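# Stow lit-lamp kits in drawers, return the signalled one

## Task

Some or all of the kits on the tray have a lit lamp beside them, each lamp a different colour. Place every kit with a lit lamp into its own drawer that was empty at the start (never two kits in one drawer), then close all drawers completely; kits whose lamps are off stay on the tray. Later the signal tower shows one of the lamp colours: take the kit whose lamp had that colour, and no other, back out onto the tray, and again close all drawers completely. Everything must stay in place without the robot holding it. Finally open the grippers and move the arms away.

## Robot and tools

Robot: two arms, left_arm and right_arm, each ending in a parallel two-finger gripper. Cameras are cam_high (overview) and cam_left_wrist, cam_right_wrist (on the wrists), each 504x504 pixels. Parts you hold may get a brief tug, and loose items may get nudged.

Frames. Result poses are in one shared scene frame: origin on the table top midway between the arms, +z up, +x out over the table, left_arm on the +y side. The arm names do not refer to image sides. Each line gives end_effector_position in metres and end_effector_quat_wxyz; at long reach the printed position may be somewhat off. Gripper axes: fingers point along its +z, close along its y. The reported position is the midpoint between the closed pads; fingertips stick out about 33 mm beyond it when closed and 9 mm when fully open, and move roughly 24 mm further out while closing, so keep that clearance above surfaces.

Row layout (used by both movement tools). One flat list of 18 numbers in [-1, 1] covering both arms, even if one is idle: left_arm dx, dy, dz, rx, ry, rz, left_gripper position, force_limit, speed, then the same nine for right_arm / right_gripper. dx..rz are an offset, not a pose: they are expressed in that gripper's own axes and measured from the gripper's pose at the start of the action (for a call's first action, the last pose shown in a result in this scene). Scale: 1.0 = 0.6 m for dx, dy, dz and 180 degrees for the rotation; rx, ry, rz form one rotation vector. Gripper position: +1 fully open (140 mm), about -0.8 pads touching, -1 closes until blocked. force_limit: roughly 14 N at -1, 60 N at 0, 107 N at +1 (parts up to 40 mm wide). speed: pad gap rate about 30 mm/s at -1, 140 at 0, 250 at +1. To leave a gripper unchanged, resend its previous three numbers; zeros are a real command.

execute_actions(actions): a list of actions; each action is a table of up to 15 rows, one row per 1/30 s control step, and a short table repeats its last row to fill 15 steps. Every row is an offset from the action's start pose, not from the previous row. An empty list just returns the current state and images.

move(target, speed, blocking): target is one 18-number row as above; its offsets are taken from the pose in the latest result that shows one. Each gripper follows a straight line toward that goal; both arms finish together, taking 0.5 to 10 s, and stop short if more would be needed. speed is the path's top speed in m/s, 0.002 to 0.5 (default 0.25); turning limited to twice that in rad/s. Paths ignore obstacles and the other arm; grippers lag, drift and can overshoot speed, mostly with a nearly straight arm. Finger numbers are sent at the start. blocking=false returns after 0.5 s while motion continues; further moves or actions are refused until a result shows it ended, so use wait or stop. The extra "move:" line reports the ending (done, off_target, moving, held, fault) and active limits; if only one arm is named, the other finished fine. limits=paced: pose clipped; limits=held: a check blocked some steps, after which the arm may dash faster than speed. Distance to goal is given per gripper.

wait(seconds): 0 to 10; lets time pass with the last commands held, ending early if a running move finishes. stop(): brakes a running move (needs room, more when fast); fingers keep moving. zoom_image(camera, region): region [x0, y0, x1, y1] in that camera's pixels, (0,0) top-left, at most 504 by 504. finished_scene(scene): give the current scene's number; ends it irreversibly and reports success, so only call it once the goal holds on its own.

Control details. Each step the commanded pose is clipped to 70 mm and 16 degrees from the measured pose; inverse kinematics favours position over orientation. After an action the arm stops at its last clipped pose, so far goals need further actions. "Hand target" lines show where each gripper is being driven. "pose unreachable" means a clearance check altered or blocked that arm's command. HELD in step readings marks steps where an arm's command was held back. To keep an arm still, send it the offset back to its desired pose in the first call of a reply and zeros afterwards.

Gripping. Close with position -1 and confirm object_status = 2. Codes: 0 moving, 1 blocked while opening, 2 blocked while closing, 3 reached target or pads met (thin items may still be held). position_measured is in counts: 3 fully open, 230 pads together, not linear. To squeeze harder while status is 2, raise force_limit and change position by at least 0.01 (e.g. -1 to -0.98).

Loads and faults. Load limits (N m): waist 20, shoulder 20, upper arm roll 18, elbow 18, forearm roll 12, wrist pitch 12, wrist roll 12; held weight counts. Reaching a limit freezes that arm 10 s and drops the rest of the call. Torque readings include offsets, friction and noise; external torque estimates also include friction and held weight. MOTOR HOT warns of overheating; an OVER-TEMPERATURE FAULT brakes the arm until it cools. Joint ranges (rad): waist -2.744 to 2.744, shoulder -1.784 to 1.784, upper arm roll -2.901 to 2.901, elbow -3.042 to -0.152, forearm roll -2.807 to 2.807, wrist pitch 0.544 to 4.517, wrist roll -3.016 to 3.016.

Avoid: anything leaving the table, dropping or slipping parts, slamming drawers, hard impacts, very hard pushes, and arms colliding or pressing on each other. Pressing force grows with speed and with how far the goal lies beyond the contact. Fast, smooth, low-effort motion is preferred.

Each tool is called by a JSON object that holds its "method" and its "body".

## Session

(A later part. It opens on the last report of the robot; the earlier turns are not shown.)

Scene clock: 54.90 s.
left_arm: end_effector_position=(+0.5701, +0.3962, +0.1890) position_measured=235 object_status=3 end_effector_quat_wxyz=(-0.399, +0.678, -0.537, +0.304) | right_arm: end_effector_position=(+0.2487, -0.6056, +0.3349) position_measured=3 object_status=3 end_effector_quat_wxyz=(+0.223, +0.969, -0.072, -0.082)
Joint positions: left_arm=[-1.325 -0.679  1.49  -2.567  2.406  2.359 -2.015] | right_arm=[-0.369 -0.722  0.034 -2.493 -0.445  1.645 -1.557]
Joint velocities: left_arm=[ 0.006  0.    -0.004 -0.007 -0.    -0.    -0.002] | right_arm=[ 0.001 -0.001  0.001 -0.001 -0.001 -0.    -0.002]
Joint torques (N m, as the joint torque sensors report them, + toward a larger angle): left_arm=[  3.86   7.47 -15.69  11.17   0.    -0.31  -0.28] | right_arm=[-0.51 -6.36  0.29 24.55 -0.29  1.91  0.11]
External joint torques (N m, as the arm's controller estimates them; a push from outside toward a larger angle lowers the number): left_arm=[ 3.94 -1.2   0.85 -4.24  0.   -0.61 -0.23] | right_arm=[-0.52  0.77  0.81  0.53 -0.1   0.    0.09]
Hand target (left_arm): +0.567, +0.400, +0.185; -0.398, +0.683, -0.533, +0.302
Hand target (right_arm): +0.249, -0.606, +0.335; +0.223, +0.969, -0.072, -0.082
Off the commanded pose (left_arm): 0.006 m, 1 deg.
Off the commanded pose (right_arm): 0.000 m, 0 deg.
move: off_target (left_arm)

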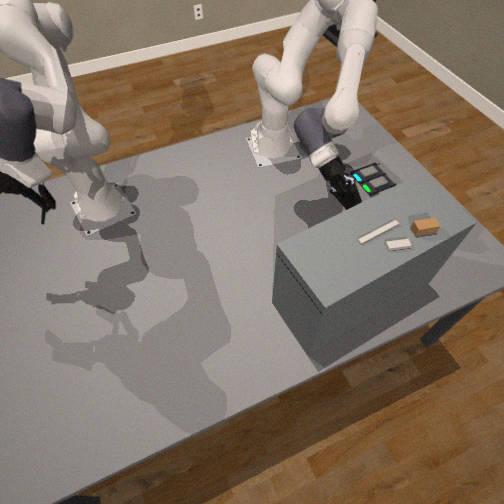

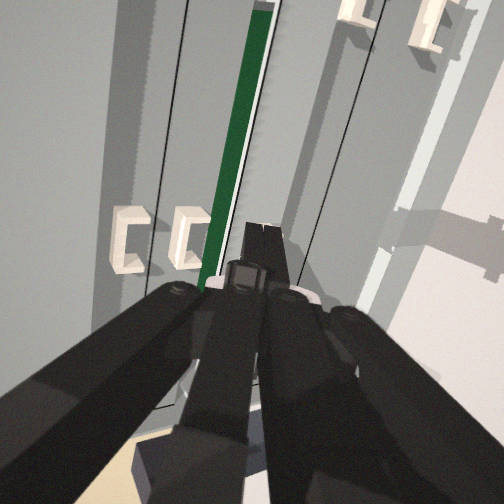

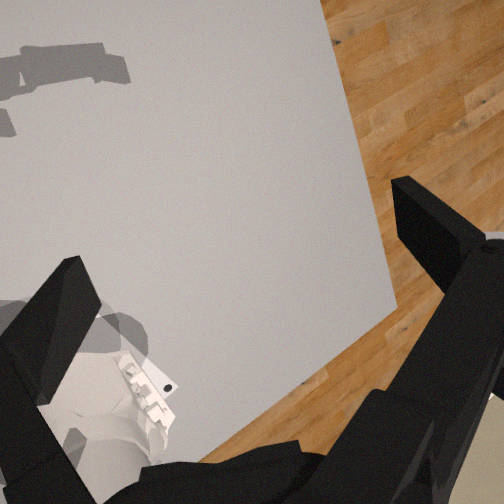

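{"method": "move", "body": {"target": [0,0,0,0,0,0,-0.6,0.8,-0.3,0,0,0,0,0,0,1,0,0]}}

{"method": "move", "body": {"target": [0.002,0,0.012,0,0,0,-0.6,0.8,-0.3,0,0,0,0,0,0,1,0,0], "speed": 0.01}}

Scene clock: 57.63 s.
left_arm: end_effector_position=(+0.5699, +0.3960, +0.1890) position_measured=205 object_status=3 end_effector_quat_wxyz=(-0.399, +0.678, -0.537, +0.304) | right_arm: end_effector_position=(+0.2487, -0.6056, +0.3349) position_measured=3 object_status=3 end_effector_quat_wxyz=(+0.223, +0.969, -0.072, -0.082)
Joint positions: left_arm=[-1.325 -0.68   1.489 -2.568  2.406  2.359 -2.016] | right_arm=[-0.369 -0.722  0.034 -2.493 -0.445  1.645 -1.557]
Joint velocities: left_arm=[ 0.001 -0.001  0.001  0.001  0.001  0.    -0.   ] | right_arm=[ 0.003  0.     0.001 -0.     0.001  0.     0.001]
Joint torques (N m, as the joint torque sensors report them, + toward a larger angle): left_arm=[ -0.15   8.08 -17.33  14.7   -0.09   0.41   0.05] | right_arm=[-0.61 -6.63  0.45 24.4  -0.28  1.95  0.1 ]
External joint torques (N m, as the arm's controller estimates them; a push from outside toward a larger angle lowers the number): left_arm=[-0.21 -0.51 -0.85 -0.81 -0.09  0.13  0.1 ] | right_arm=[-0.7   0.39  0.91  0.41 -0.1   0.02  0.08]
Hand target (left_arm): +0.570, +0.396, +0.189; -0.399, +0.678, -0.537, +0.304
Hand target (right_arm): +0.249, -0.606, +0.335; +0.223, +0.969, -0.072, -0.082
Off the commanded pose (left_arm): 0.000 m, 0 deg.
Off the commanded pose (right_arm): 0.000 m, 0 deg.
move: done

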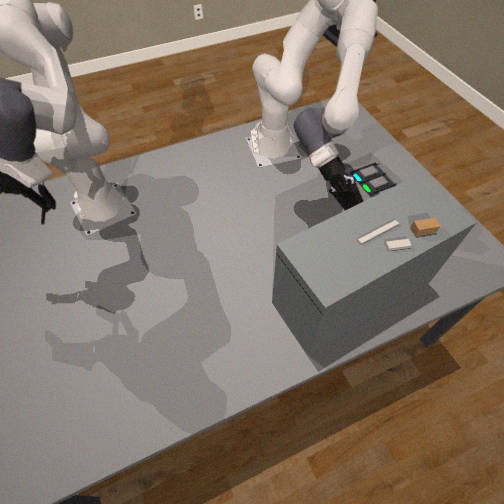

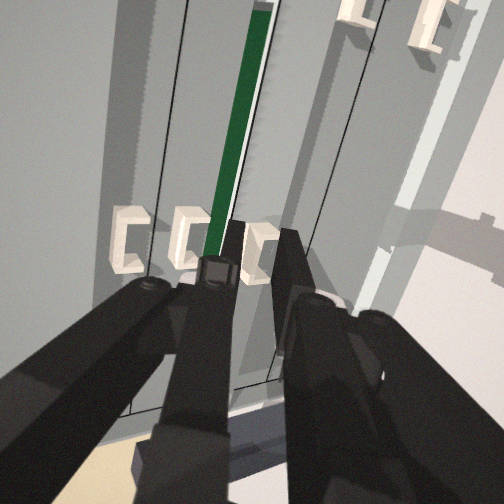

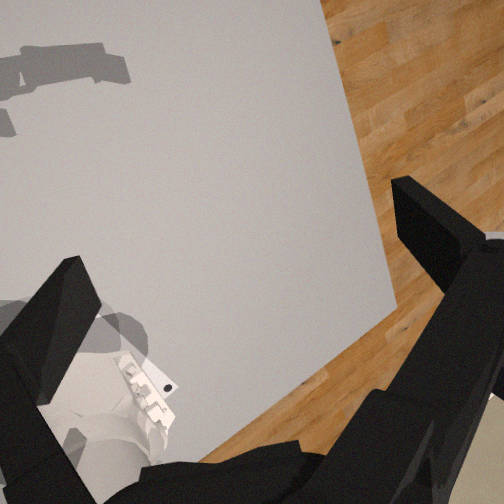

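Scene clock: 58.60 s.
left_arm: end_effector_position=(+0.5744, +0.3958, +0.1842) position_measured=205 object_status=3 end_effector_quat_wxyz=(-0.398, +0.678, -0.539, +0.303) | right_arm: end_effector_position=(+0.2487, -0.6056, +0.3349) position_measured=3 object_status=3 end_effector_quat_wxyz=(+0.223, +0.969, -0.072, -0.082)
Joint positions: left_arm=[-1.358 -0.68   1.521 -2.552  2.411  2.359 -2.016] | right_arm=[-0.369 -0.722  0.034 -2.493 -0.445  1.645 -1.557]
Joint velocities: left_arm=[-0.003 -0.001  0.003  0.002  0.004  0.    -0.002] | right_arm=[ 0.002  0.     0.001 -0.    -0.     0.001 -0.002]
Joint torques (N m, as the joint torque sensors report them, + toward a larger angle): left_arm=[ -1.61   7.57 -17.39  17.22   0.99  -0.03  -0.13] | right_arm=[-0.55 -6.39  0.46 24.47 -0.31  1.94  0.12]
External joint torques (N m, as the arm's controller estimates them; a push from outside toward a larger angle lowers the number): left_arm=[-1.6  -1.87 -0.65  2.    0.98 -0.34 -0.08] | right_arm=[-0.6   0.64  0.96  0.44 -0.13  0.01  0.1 ]
Hand target (left_arm): +0.576, +0.396, +0.185; -0.399, +0.678, -0.537, +0.305
Hand target (right_arm): +0.249, -0.606, +0.335; +0.223, +0.969, -0.072, -0.082
Off the commanded pose (left_arm): 0.002 m, 0 deg.
Off the commanded pose (right_arm): 0.000 m, 0 deg.
move: done

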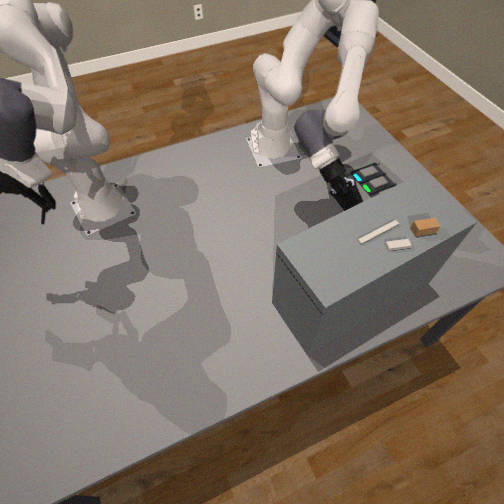

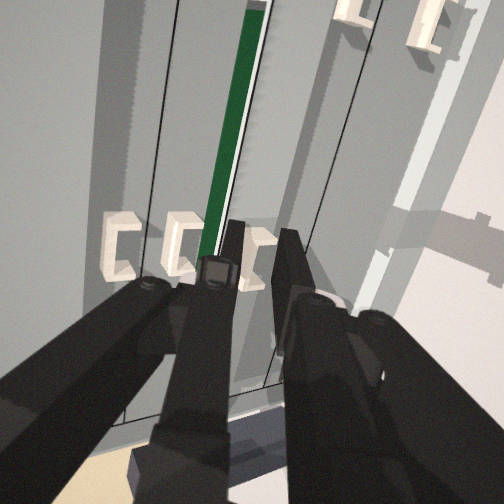

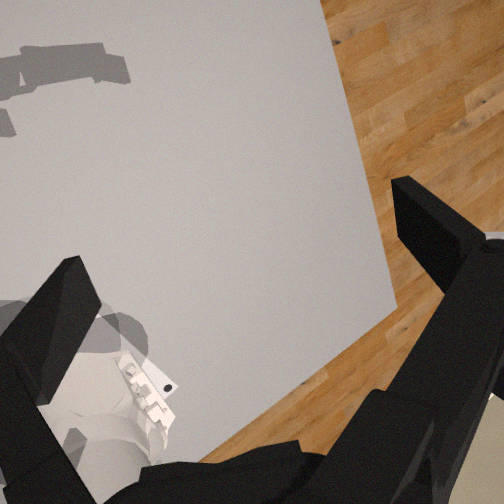

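{"method": "move", "body": {"target": [-0.004,-0.002,0.003,0.05,0,0,-0.6,0.8,-0.3,0,0,0,0,0,0,1,0,0], "speed": 0.03}}

Scene clock: 63.07 s.
left_arm: end_effector_position=(+0.5737, +0.3959, +0.1823) position_measured=205 object_status=3 end_effector_quat_wxyz=(-0.445, +0.645, -0.518, +0.343) | right_arm: end_effector_position=(+0.2487, -0.6056, +0.3349) position_measured=3 object_status=3 end_effector_quat_wxyz=(+0.223, +0.969, -0.072, -0.082)
Joint positions: left_arm=[-1.392 -0.757  1.585 -2.628  2.672  2.187 -2.146] | right_arm=[-0.369 -0.722  0.034 -2.493 -0.445  1.645 -1.557]
Joint velocities: left_arm=[-0.004 -0.008  0.006 -0.006  0.016 -0.018 -0.022] | right_arm=[ 0.001  0.    -0.     0.     0.001  0.     0.001]
Joint torques (N m, as the joint torque sensors report them, + toward a larger angle): left_arm=[ -0.44   9.29 -18.62  13.2    1.94  -1.84  -0.21] | right_arm=[-0.51 -6.47  0.39 24.48 -0.29  1.91  0.13]
External joint torques (N m, as the arm's controller estimates them; a push from outside toward a larger angle lowers the number): left_arm=[-0.45 -1.81 -1.    0.3   1.54 -1.48 -0.16] | right_arm=[-0.5   0.62  0.95  0.41 -0.1  -0.01  0.11]
Hand target (left_arm): +0.576, +0.398, +0.186; -0.449, +0.645, -0.512, +0.346
Hand target (right_arm): +0.249, -0.606, +0.335; +0.223, +0.969, -0.072, -0.082
Off the commanded pose (left_arm): 0.004 m, 1 deg.
Off the commanded pose (right_arm): 0.000 m, 0 deg.
move: off_target (left_arm)

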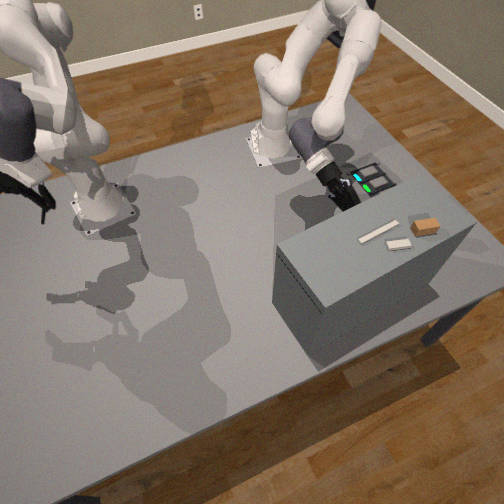

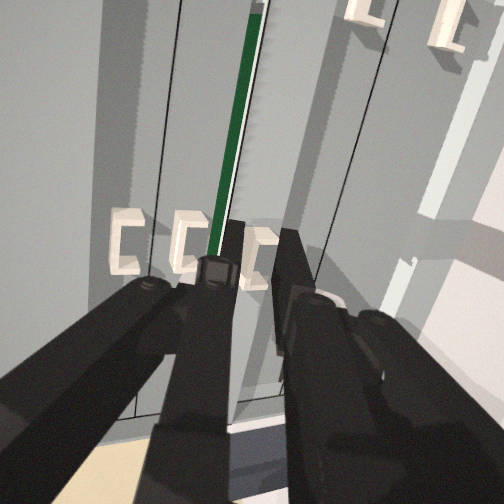

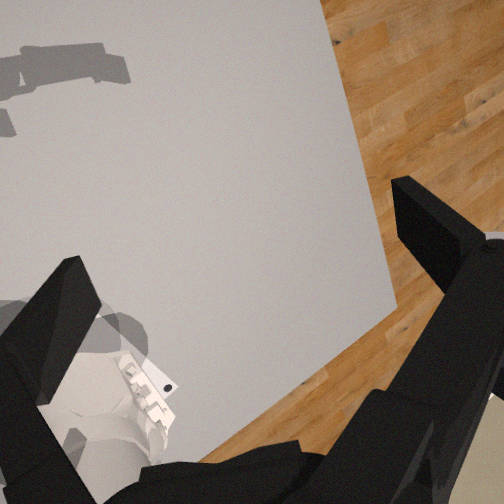

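{"method": "move", "body": {"target": [-0.004,-0.007,0.008,0,0,0,-0.6,0.8,-0.3,0,0,0,0,0,0,1,0,0], "speed": 0.01}}

{"method": "move", "body": {"target": [0,0,0,0,0,0,-1,1,-0.8,0,0,0,0,0,0,1,0,0]}}

{"method": "move", "body": {"target": [-0.02,0.048,-0.108,-0.05,0,0,-1,1,-0.8,0,0,0,0,0,0,1,0,0], "speed": 0.03}}

Scene clock: 65.80 s.
left_arm: end_effector_position=(+0.5765, +0.3965, +0.1822) position_measured=205 object_status=3 end_effector_quat_wxyz=(-0.441, +0.646, -0.519, +0.345) | right_arm: end_effector_position=(+0.2487, -0.6056, +0.3349) position_measured=3 object_status=3 end_effector_quat_wxyz=(+0.223, +0.969, -0.072, -0.082)
Joint positions: left_arm=[-1.395 -0.754  1.591 -2.617  2.673  2.205 -2.148] | right_arm=[-0.369 -0.722  0.034 -2.493 -0.445  1.645 -1.557]
Joint velocities: left_arm=[ 0.     0.008  0.     0.003 -0.     0.009  0.002] | right_arm=[ 0.001 -0.002 -0.    -0.     0.     0.001 -0.001]
Joint torques (N m, as the joint torque sensors report them, + toward a larger angle): left_arm=[ -0.63  10.82 -18.52  15.53  -0.34  -0.78   0.15] | right_arm=[-0.41 -6.17  0.49 24.26 -0.3   1.92  0.13]
External joint torques (N m, as the arm's controller estimates them; a push from outside toward a larger angle lowers the number): left_arm=[-0.59 -0.41 -0.85  2.66 -0.69 -0.46  0.2 ] | right_arm=[-0.45  1.07  1.    0.13 -0.12 -0.01  0.11]
Hand target (left_arm): +0.579, +0.400, +0.184; -0.445, +0.645, -0.518, +0.343
Hand target (right_arm): +0.249, -0.606, +0.335; +0.223, +0.969, -0.072, -0.082
Off the commanded pose (left_arm): 0.005 m, 0 deg.
Off the commanded pose (right_arm): 0.000 m, 0 deg.
move: off_target (left_arm)

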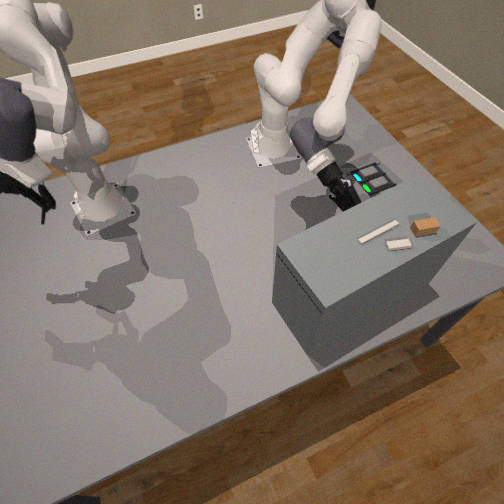

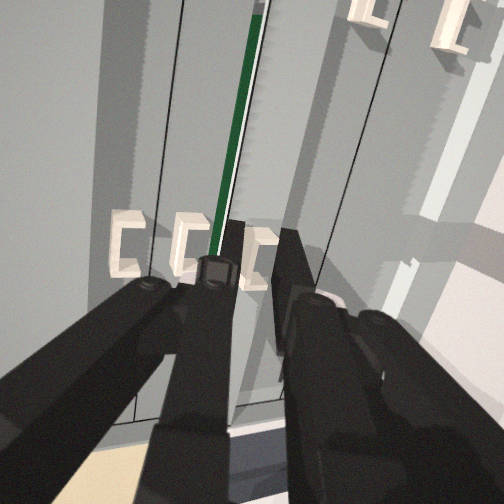

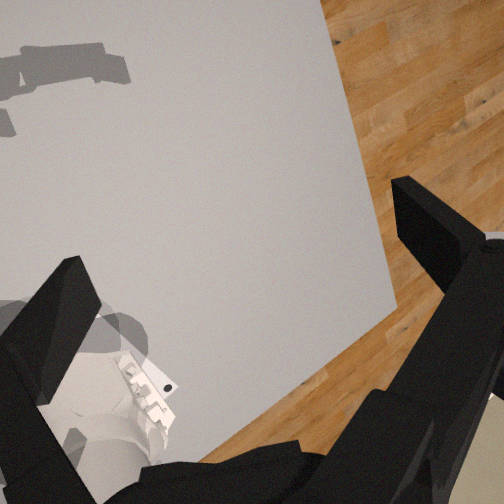

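Scene clock: 66.37 s.
left_arm: end_effector_position=(+0.5785, +0.3960, +0.1860) position_measured=235 object_status=0 end_effector_quat_wxyz=(-0.444, +0.644, -0.518, +0.347) | right_arm: end_effector_position=(+0.2487, -0.6056, +0.3349) position_measured=3 object_status=3 end_effector_quat_wxyz=(+0.223, +0.969, -0.072, -0.082)
Joint positions: left_arm=[-1.395 -0.754  1.586 -2.614  2.675  2.202 -2.148] | right_arm=[-0.369 -0.722  0.034 -2.493 -0.445  1.645 -1.557]
Joint velocities: left_arm=[ 0.001  0.002  0.001 -0.    -0.001  0.001  0.   ] | right_arm=[ 0.001  0.001 -0.    -0.    -0.     0.001  0.   ]
Joint torques (N m, as the joint torque sensors report them, + toward a larger angle): left_arm=[  0.98  10.1  -15.75  10.44  -0.05   0.06  -0.05] | right_arm=[-0.7  -6.57  0.7  24.31 -0.29  1.91  0.13]
External joint torques (N m, as the arm's controller estimates them; a push from outside toward a larger angle lowers the number): left_arm=[ 0.88 -1.14  1.89 -2.67 -0.4   0.43  0.  ] | right_arm=[-0.73  0.51  1.22  0.26 -0.11 -0.01  0.11]
Hand target (left_arm): +0.576, +0.397, +0.182; -0.441, +0.646, -0.519, +0.345
Hand target (right_arm): +0.249, -0.606, +0.335; +0.223, +0.969, -0.072, -0.082
Off the commanded pose (left_arm): 0.004 m, 0 deg.
Off the commanded pose (right_arm): 0.000 m, 0 deg.
move: off_target (left_arm)

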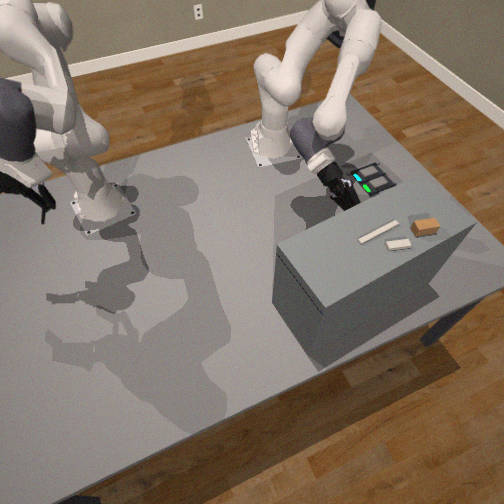

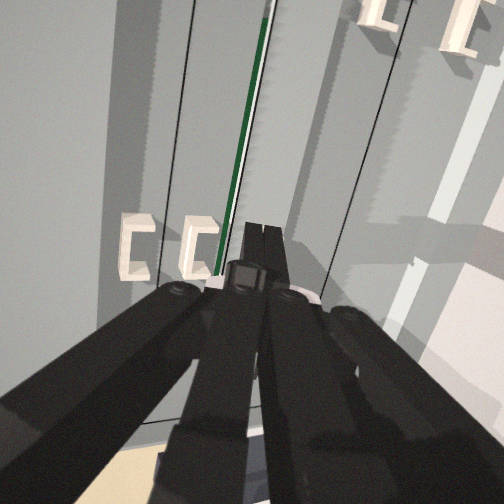

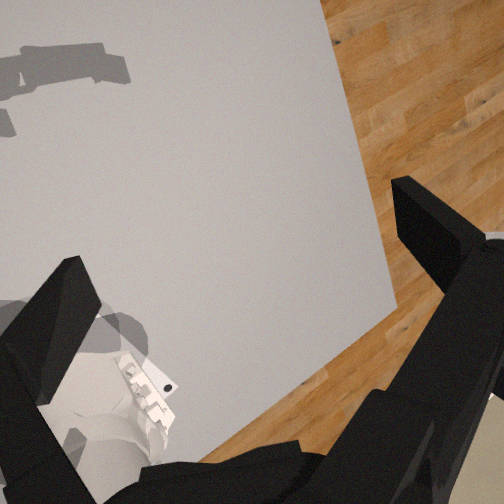

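Scene clock: 69.27 s.
left_arm: end_effector_position=(+0.5083, +0.3947, +0.1838) position_measured=235 object_status=3 end_effector_quat_wxyz=(-0.394, +0.678, -0.540, +0.304) | right_arm: end_effector_position=(+0.2487, -0.6056, +0.3349) position_measured=3 object_status=3 end_effector_quat_wxyz=(+0.223, +0.969, -0.072, -0.082)
Joint positions: left_arm=[-1.08  -0.735  1.314 -2.757  2.423  2.34  -2.011] | right_arm=[-0.369 -0.722  0.034 -2.493 -0.445  1.645 -1.557]
Joint velocities: left_arm=[ 0.008  0.008 -0.009  0.001 -0.012  0.017  0.022] | right_arm=[ 0.001  0.001 -0.001 -0.    -0.     0.    -0.   ]
Joint torques (N m, as the joint torque sensors report them, + toward a larger angle): left_arm=[  1.56   4.91 -15.82  13.3   -1.09   0.72   0.25] | right_arm=[-0.52 -6.62  0.43 24.38 -0.27  1.9   0.14]
External joint torques (N m, as the arm's controller estimates them; a push from outside toward a larger angle lowers the number): left_arm=[ 1.58  0.35 -1.1  -1.52 -1.16  0.39  0.3 ] | right_arm=[-0.5   0.44  1.    0.34 -0.09 -0.02  0.12]
Hand target (left_arm): +0.506, +0.393, +0.182; -0.392, +0.677, -0.545, +0.301
Hand target (right_arm): +0.249, -0.606, +0.335; +0.223, +0.969, -0.072, -0.082
Off the commanded pose (left_arm): 0.003 m, 0 deg.
Off the commanded pose (right_arm): 0.000 m, 0 deg.
move: done

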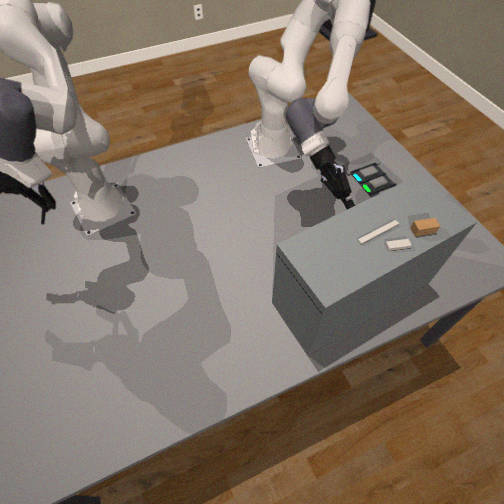

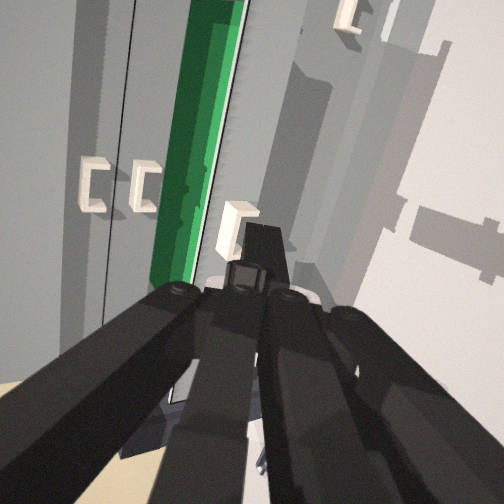

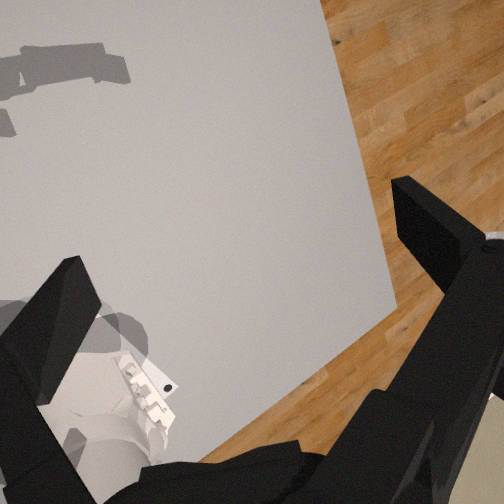

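{"method": "move", "body": {"target": [0,-0.06,-0.03,0,0,0,-0.5,0.5,0,0,0,0,0,0,0,1,0,0], "speed": 0.08}}

{"method": "move", "body": {"target": [-0.07,-0.1,0.03,-0.33,0.043,0.065,-0.5,0.5,0,0,0,0,0,0,0,1,0,0], "speed": 0.12}}

Scene clock: 77.10 s.
left_arm: end_effector_position=(+0.5108, +0.3950, +0.2229) position_measured=192 object_status=3 end_effector_quat_wxyz=(-0.393, +0.681, -0.537, +0.306) | right_arm: end_effector_position=(+0.2487, -0.6056, +0.3349) position_measured=3 object_status=3 end_effector_quat_wxyz=(+0.223, +0.969, -0.072, -0.082)
Joint positions: left_arm=[-0.971 -0.748  1.172 -2.744  2.289  2.391 -1.919] | right_arm=[-0.369 -0.722  0.034 -2.493 -0.445  1.645 -1.557]
Joint velocities: left_arm=[ 0.005  0.007 -0.004  0.002 -0.011  0.015  0.031] | right_arm=[-0.     0.001 -0.     0.     0.001 -0.001  0.001]
Joint torques (N m, as the joint torque sensors report them, + toward a larger angle): left_arm=[  1.71   3.18 -15.92  17.48  -1.18   0.89   0.15] | right_arm=[-0.4  -6.45  0.54 24.38 -0.31  1.93  0.12]
External joint torques (N m, as the arm's controller estimates them; a push from outside toward a larger angle lowers the number): left_arm=[ 1.69  0.65 -1.63  0.79 -1.13  0.37  0.2 ] | right_arm=[-0.41  0.57  1.08  0.37 -0.13  0.01  0.1 ]
Hand target (left_arm): +0.511, +0.395, +0.223; -0.394, +0.679, -0.541, +0.303
Hand target (right_arm): +0.249, -0.606, +0.335; +0.223, +0.969, -0.072, -0.082
Off the commanded pose (left_arm): 0.001 m, 1 deg.
Off the commanded pose (right_arm): 0.000 m, 0 deg.
move: done

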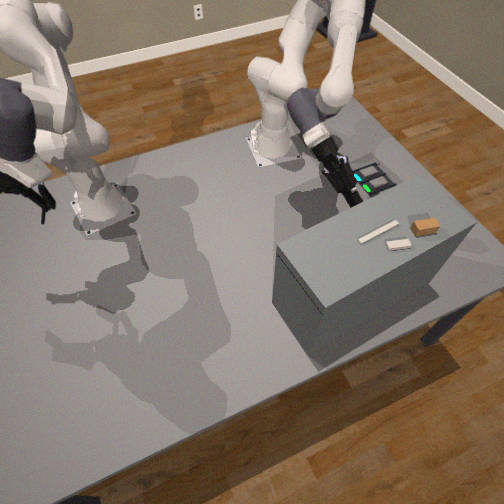

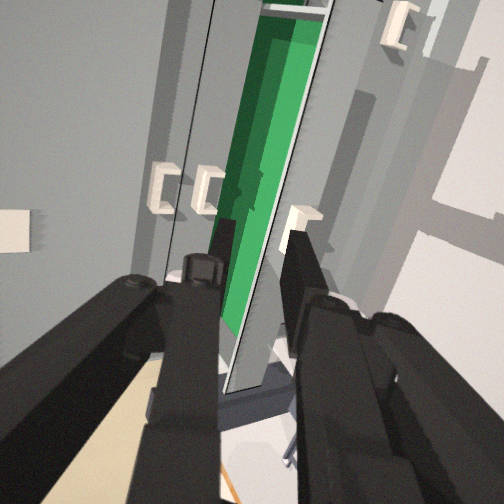

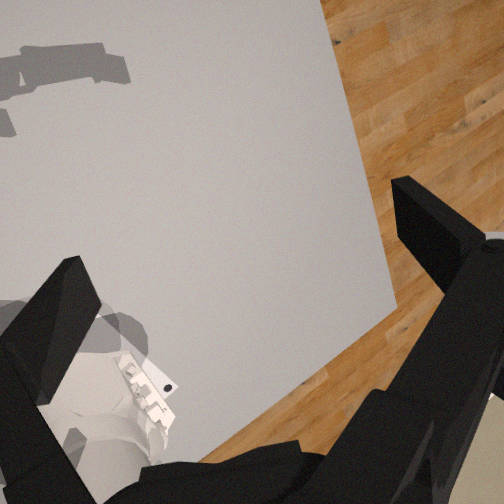

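Scene clock: 82.20 s.
left_arm: end_effector_position=(+0.5434, +0.4484, +0.2641) position_measured=192 object_status=3 end_effector_quat_wxyz=(+0.003, +0.714, -0.700, -0.001) | right_arm: end_effector_position=(+0.2487, -0.6056, +0.3349) position_measured=3 object_status=3 end_effector_quat_wxyz=(+0.223, +0.969, -0.072, -0.082)
Joint positions: left_arm=[-1.686 -0.799  1.543 -1.709  0.797  1.644 -0.388] | right_arm=[-0.369 -0.722  0.034 -2.493 -0.445  1.645 -1.557]
Joint velocities: left_arm=[-0.001 -0.004 -0.001  0.002  0.001 -0.015  0.016] | right_arm=[-0.001 -0.     0.     0.    -0.001 -0.    -0.001]
Joint torques (N m, as the joint torque sensors report them, + toward a larger angle): left_arm=[ -1.6   24.14 -23.48  18.59   0.4    1.93   0.27] | right_arm=[-0.5  -6.64  0.57 24.53 -0.32  1.9   0.09]
External joint torques (N m, as the arm's controller estimates them; a push from outside toward a larger angle lowers the number): left_arm=[-1.65 -2.58 -0.57  1.68 -0.4  -0.58  0.27] | right_arm=[-0.47  0.49  1.15  0.48 -0.13 -0.02  0.07]
Hand target (left_arm): +0.543, +0.448, +0.264; +0.005, +0.711, -0.703, -0.002
Hand target (right_arm): +0.249, -0.606, +0.335; +0.223, +0.969, -0.072, -0.082
Off the commanded pose (left_arm): 0.003 m, 1 deg.
Off the commanded pose (right_arm): 0.000 m, 0 deg.
move: done

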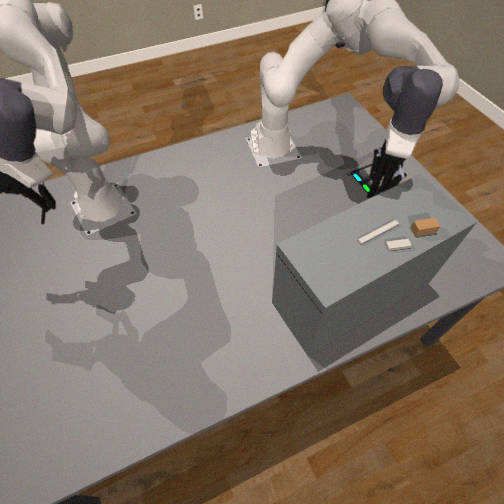

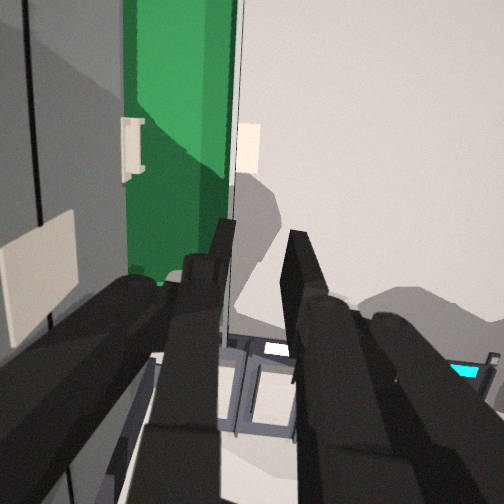

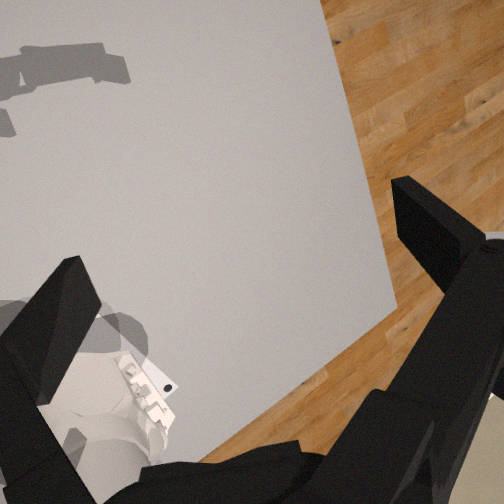

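{"method": "move", "body": {"target": [0,-0.018,0.08,0.06,0,0,-0.5,0.5,0,0,0,0,0,0,0,1,0,0], "speed": 0.05}}

Scene clock: 85.97 s.
left_arm: end_effector_position=(+0.5539, +0.4466, +0.2157) position_measured=192 object_status=3 end_effector_quat_wxyz=(-0.062, +0.709, -0.700, +0.064) | right_arm: end_effector_position=(+0.2487, -0.6056, +0.3349) position_measured=3 object_status=3 end_effector_quat_wxyz=(+0.223, +0.969, -0.072, -0.082)
Joint positions: left_arm=[-1.504 -0.818  1.505 -1.994  0.926  1.973 -0.463] | right_arm=[-0.369 -0.722  0.034 -2.493 -0.445  1.645 -1.557]
Joint velocities: left_arm=[ 0.     0.    -0.001 -0.001 -0.     0.015 -0.008] | right_arm=[ 0.001 -0.001  0.001 -0.002  0.001 -0.    -0.001]
Joint torques (N m, as the joint torque sensors report them, + toward a larger angle): left_arm=[  2.27  21.11 -24.02  15.69   1.73   3.31  -0.03] | right_arm=[-0.43 -6.59  0.43 24.27 -0.27  1.92  0.1 ]
External joint torques (N m, as the arm's controller estimates them; a push from outside toward a larger angle lowers the number): left_arm=[ 2.2  -0.14 -0.44 -1.41  0.85  0.45 -0.02] | right_arm=[-0.44  0.47  0.95  0.28 -0.09  0.    0.08]
Hand target (left_arm): +0.555, +0.448, +0.215; -0.065, +0.711, -0.698, +0.065
Hand target (right_arm): +0.249, -0.606, +0.335; +0.223, +0.969, -0.072, -0.082
Off the commanded pose (left_arm): 0.002 m, 1 deg.
Off the commanded pose (right_arm): 0.000 m, 0 deg.
move: done

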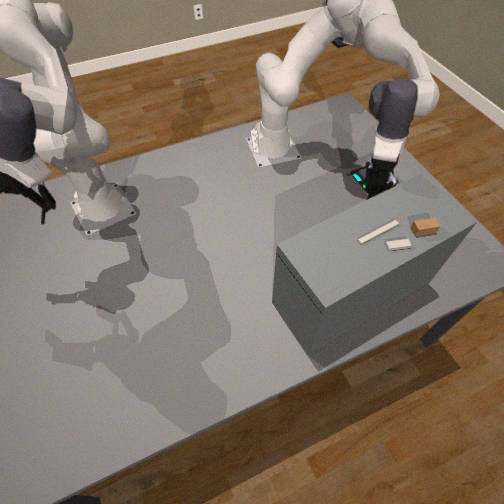

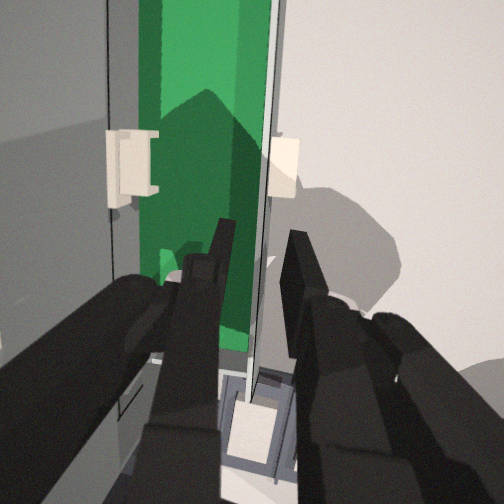

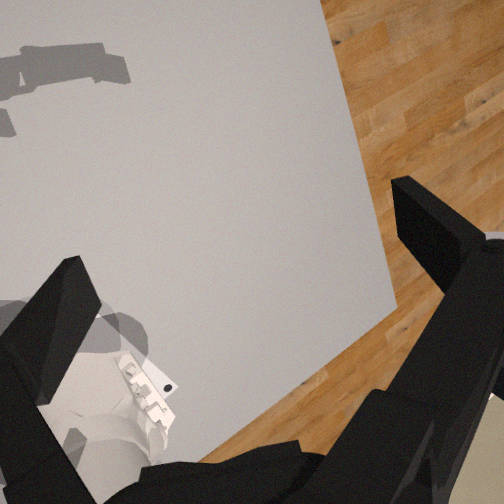

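{"method": "move", "body": {"target": [0,0,0.045,0,0,0,-0.5,0.5,0,0,0,0,0,0,0,1,0,0], "speed": 0.03}}

{"method": "move", "body": {"target": [0,0,0,0,0,0,-1,0.8,-0.5,0,0,0,0,0,0,1,0,0]}}

Scene clock: 100.43 s.
left_arm: end_effector_position=(+0.5578, +0.4474, +0.1901) position_measured=192 object_status=3 end_effector_quat_wxyz=(-0.061, +0.709, -0.700, +0.063) | right_arm: end_effector_position=(+0.2487, -0.6056, +0.3349) position_measured=3 object_status=3 end_effector_quat_wxyz=(+0.223, +0.969, -0.072, -0.082)
Joint positions: left_arm=[-1.536 -0.821  1.568 -2.007  0.948  2.02  -0.47 ] | right_arm=[-0.369 -0.722  0.034 -2.493 -0.445  1.645 -1.557]
Joint velocities: left_arm=[-0.003 -0.001  0.004  0.002  0.     0.017 -0.002] | right_arm=[ 0.    -0.002 -0.     0.    -0.002 -0.     0.   ]
Joint torques (N m, as the joint torque sensors report them, + toward a larger angle): left_arm=[ -1.11  20.77 -24.44  14.82   1.83   3.3   -0.02] | right_arm=[-0.61 -6.43  0.56 24.4  -0.29  1.87  0.09]
External joint torques (N m, as the arm's controller estimates them; a push from outside toward a larger angle lowers the number): left_arm=[-1.19 -1.65 -0.8  -2.07  0.98  0.44 -0.01] | right_arm=[-0.66  0.83  1.05  0.26 -0.1  -0.06  0.07]
Hand target (left_arm): +0.559, +0.446, +0.189; -0.062, +0.708, -0.700, +0.064
Hand target (right_arm): +0.249, -0.606, +0.335; +0.223, +0.969, -0.072, -0.082
Off the commanded pose (left_arm): 0.002 m, 0 deg.
Off the commanded pose (right_arm): 0.000 m, 0 deg.
move: done

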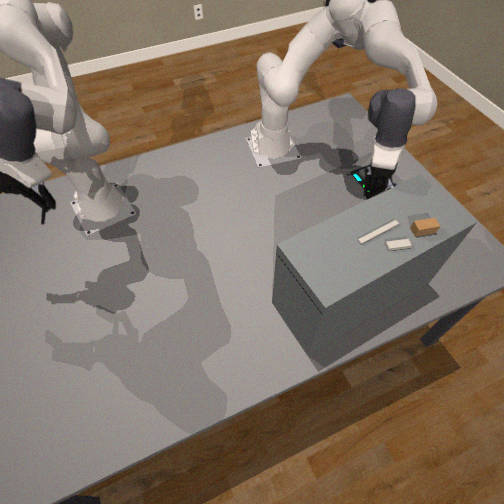

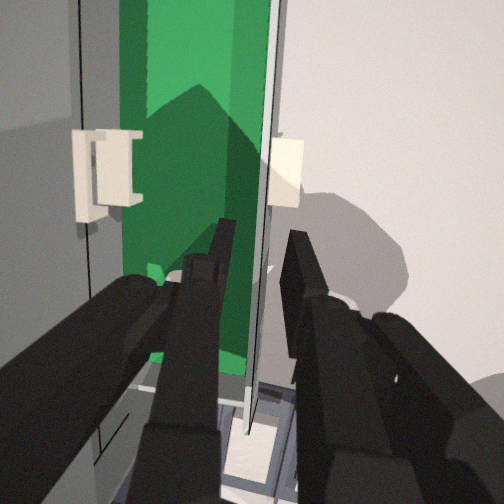

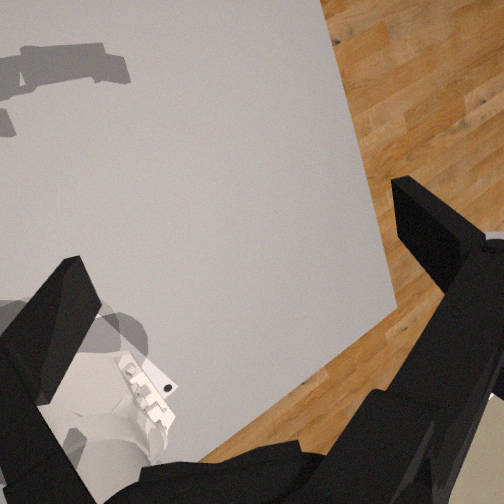

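Scene clock: 101.17 s.
left_arm: end_effector_position=(+0.5571, +0.4477, +0.1899) position_measured=228 object_status=2 end_effector_quat_wxyz=(-0.058, +0.721, -0.687, +0.064) | right_arm: end_effector_position=(+0.2487, -0.6056, +0.3349) position_measured=3 object_status=3 end_effector_quat_wxyz=(+0.223, +0.969, -0.072, -0.082)
Joint positions: left_arm=[-1.536 -0.825  1.567 -2.004  0.947  2.015 -0.504] | right_arm=[-0.369 -0.722  0.034 -2.493 -0.445  1.645 -1.557]
Joint velocities: left_arm=[ 0.001 -0.013 -0.005  0.006 -0.    -0.015 -0.026] | right_arm=[ 0.001 -0.001  0.001 -0.     0.     0.    -0.001]
Joint torques (N m, as the joint torque sensors report them, + toward a larger angle): left_arm=[  0.96  20.21 -27.07  15.25   2.77   3.11   1.94] | right_arm=[-0.47 -6.3   0.28 24.33 -0.25  1.92  0.13]
External joint torques (N m, as the arm's controller estimates them; a push from outside toward a larger angle lowers the number): left_arm=[ 0.92 -2.4  -3.3  -1.48  1.9   0.25  1.95] | right_arm=[-0.53  0.88  0.75  0.25 -0.07  0.    0.11]
Hand target (left_arm): +0.558, +0.448, +0.190; -0.061, +0.709, -0.700, +0.063
Hand target (right_arm): +0.249, -0.606, +0.335; +0.223, +0.969, -0.072, -0.082
Off the commanded pose (left_arm): 0.001 m, 2 deg.
Off the commanded pose (right_arm): 0.000 m, 0 deg.
move: done

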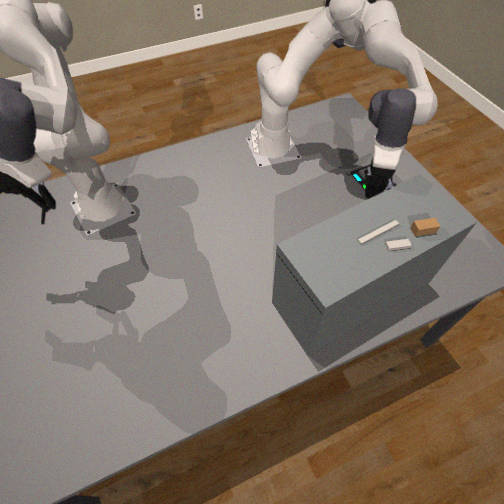

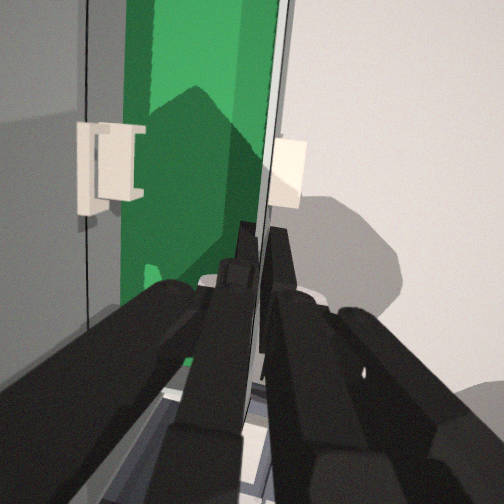

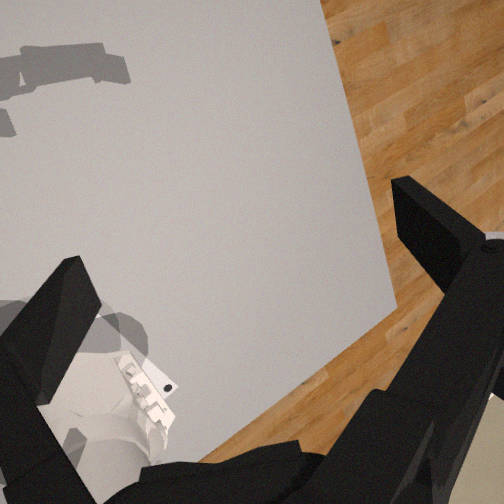

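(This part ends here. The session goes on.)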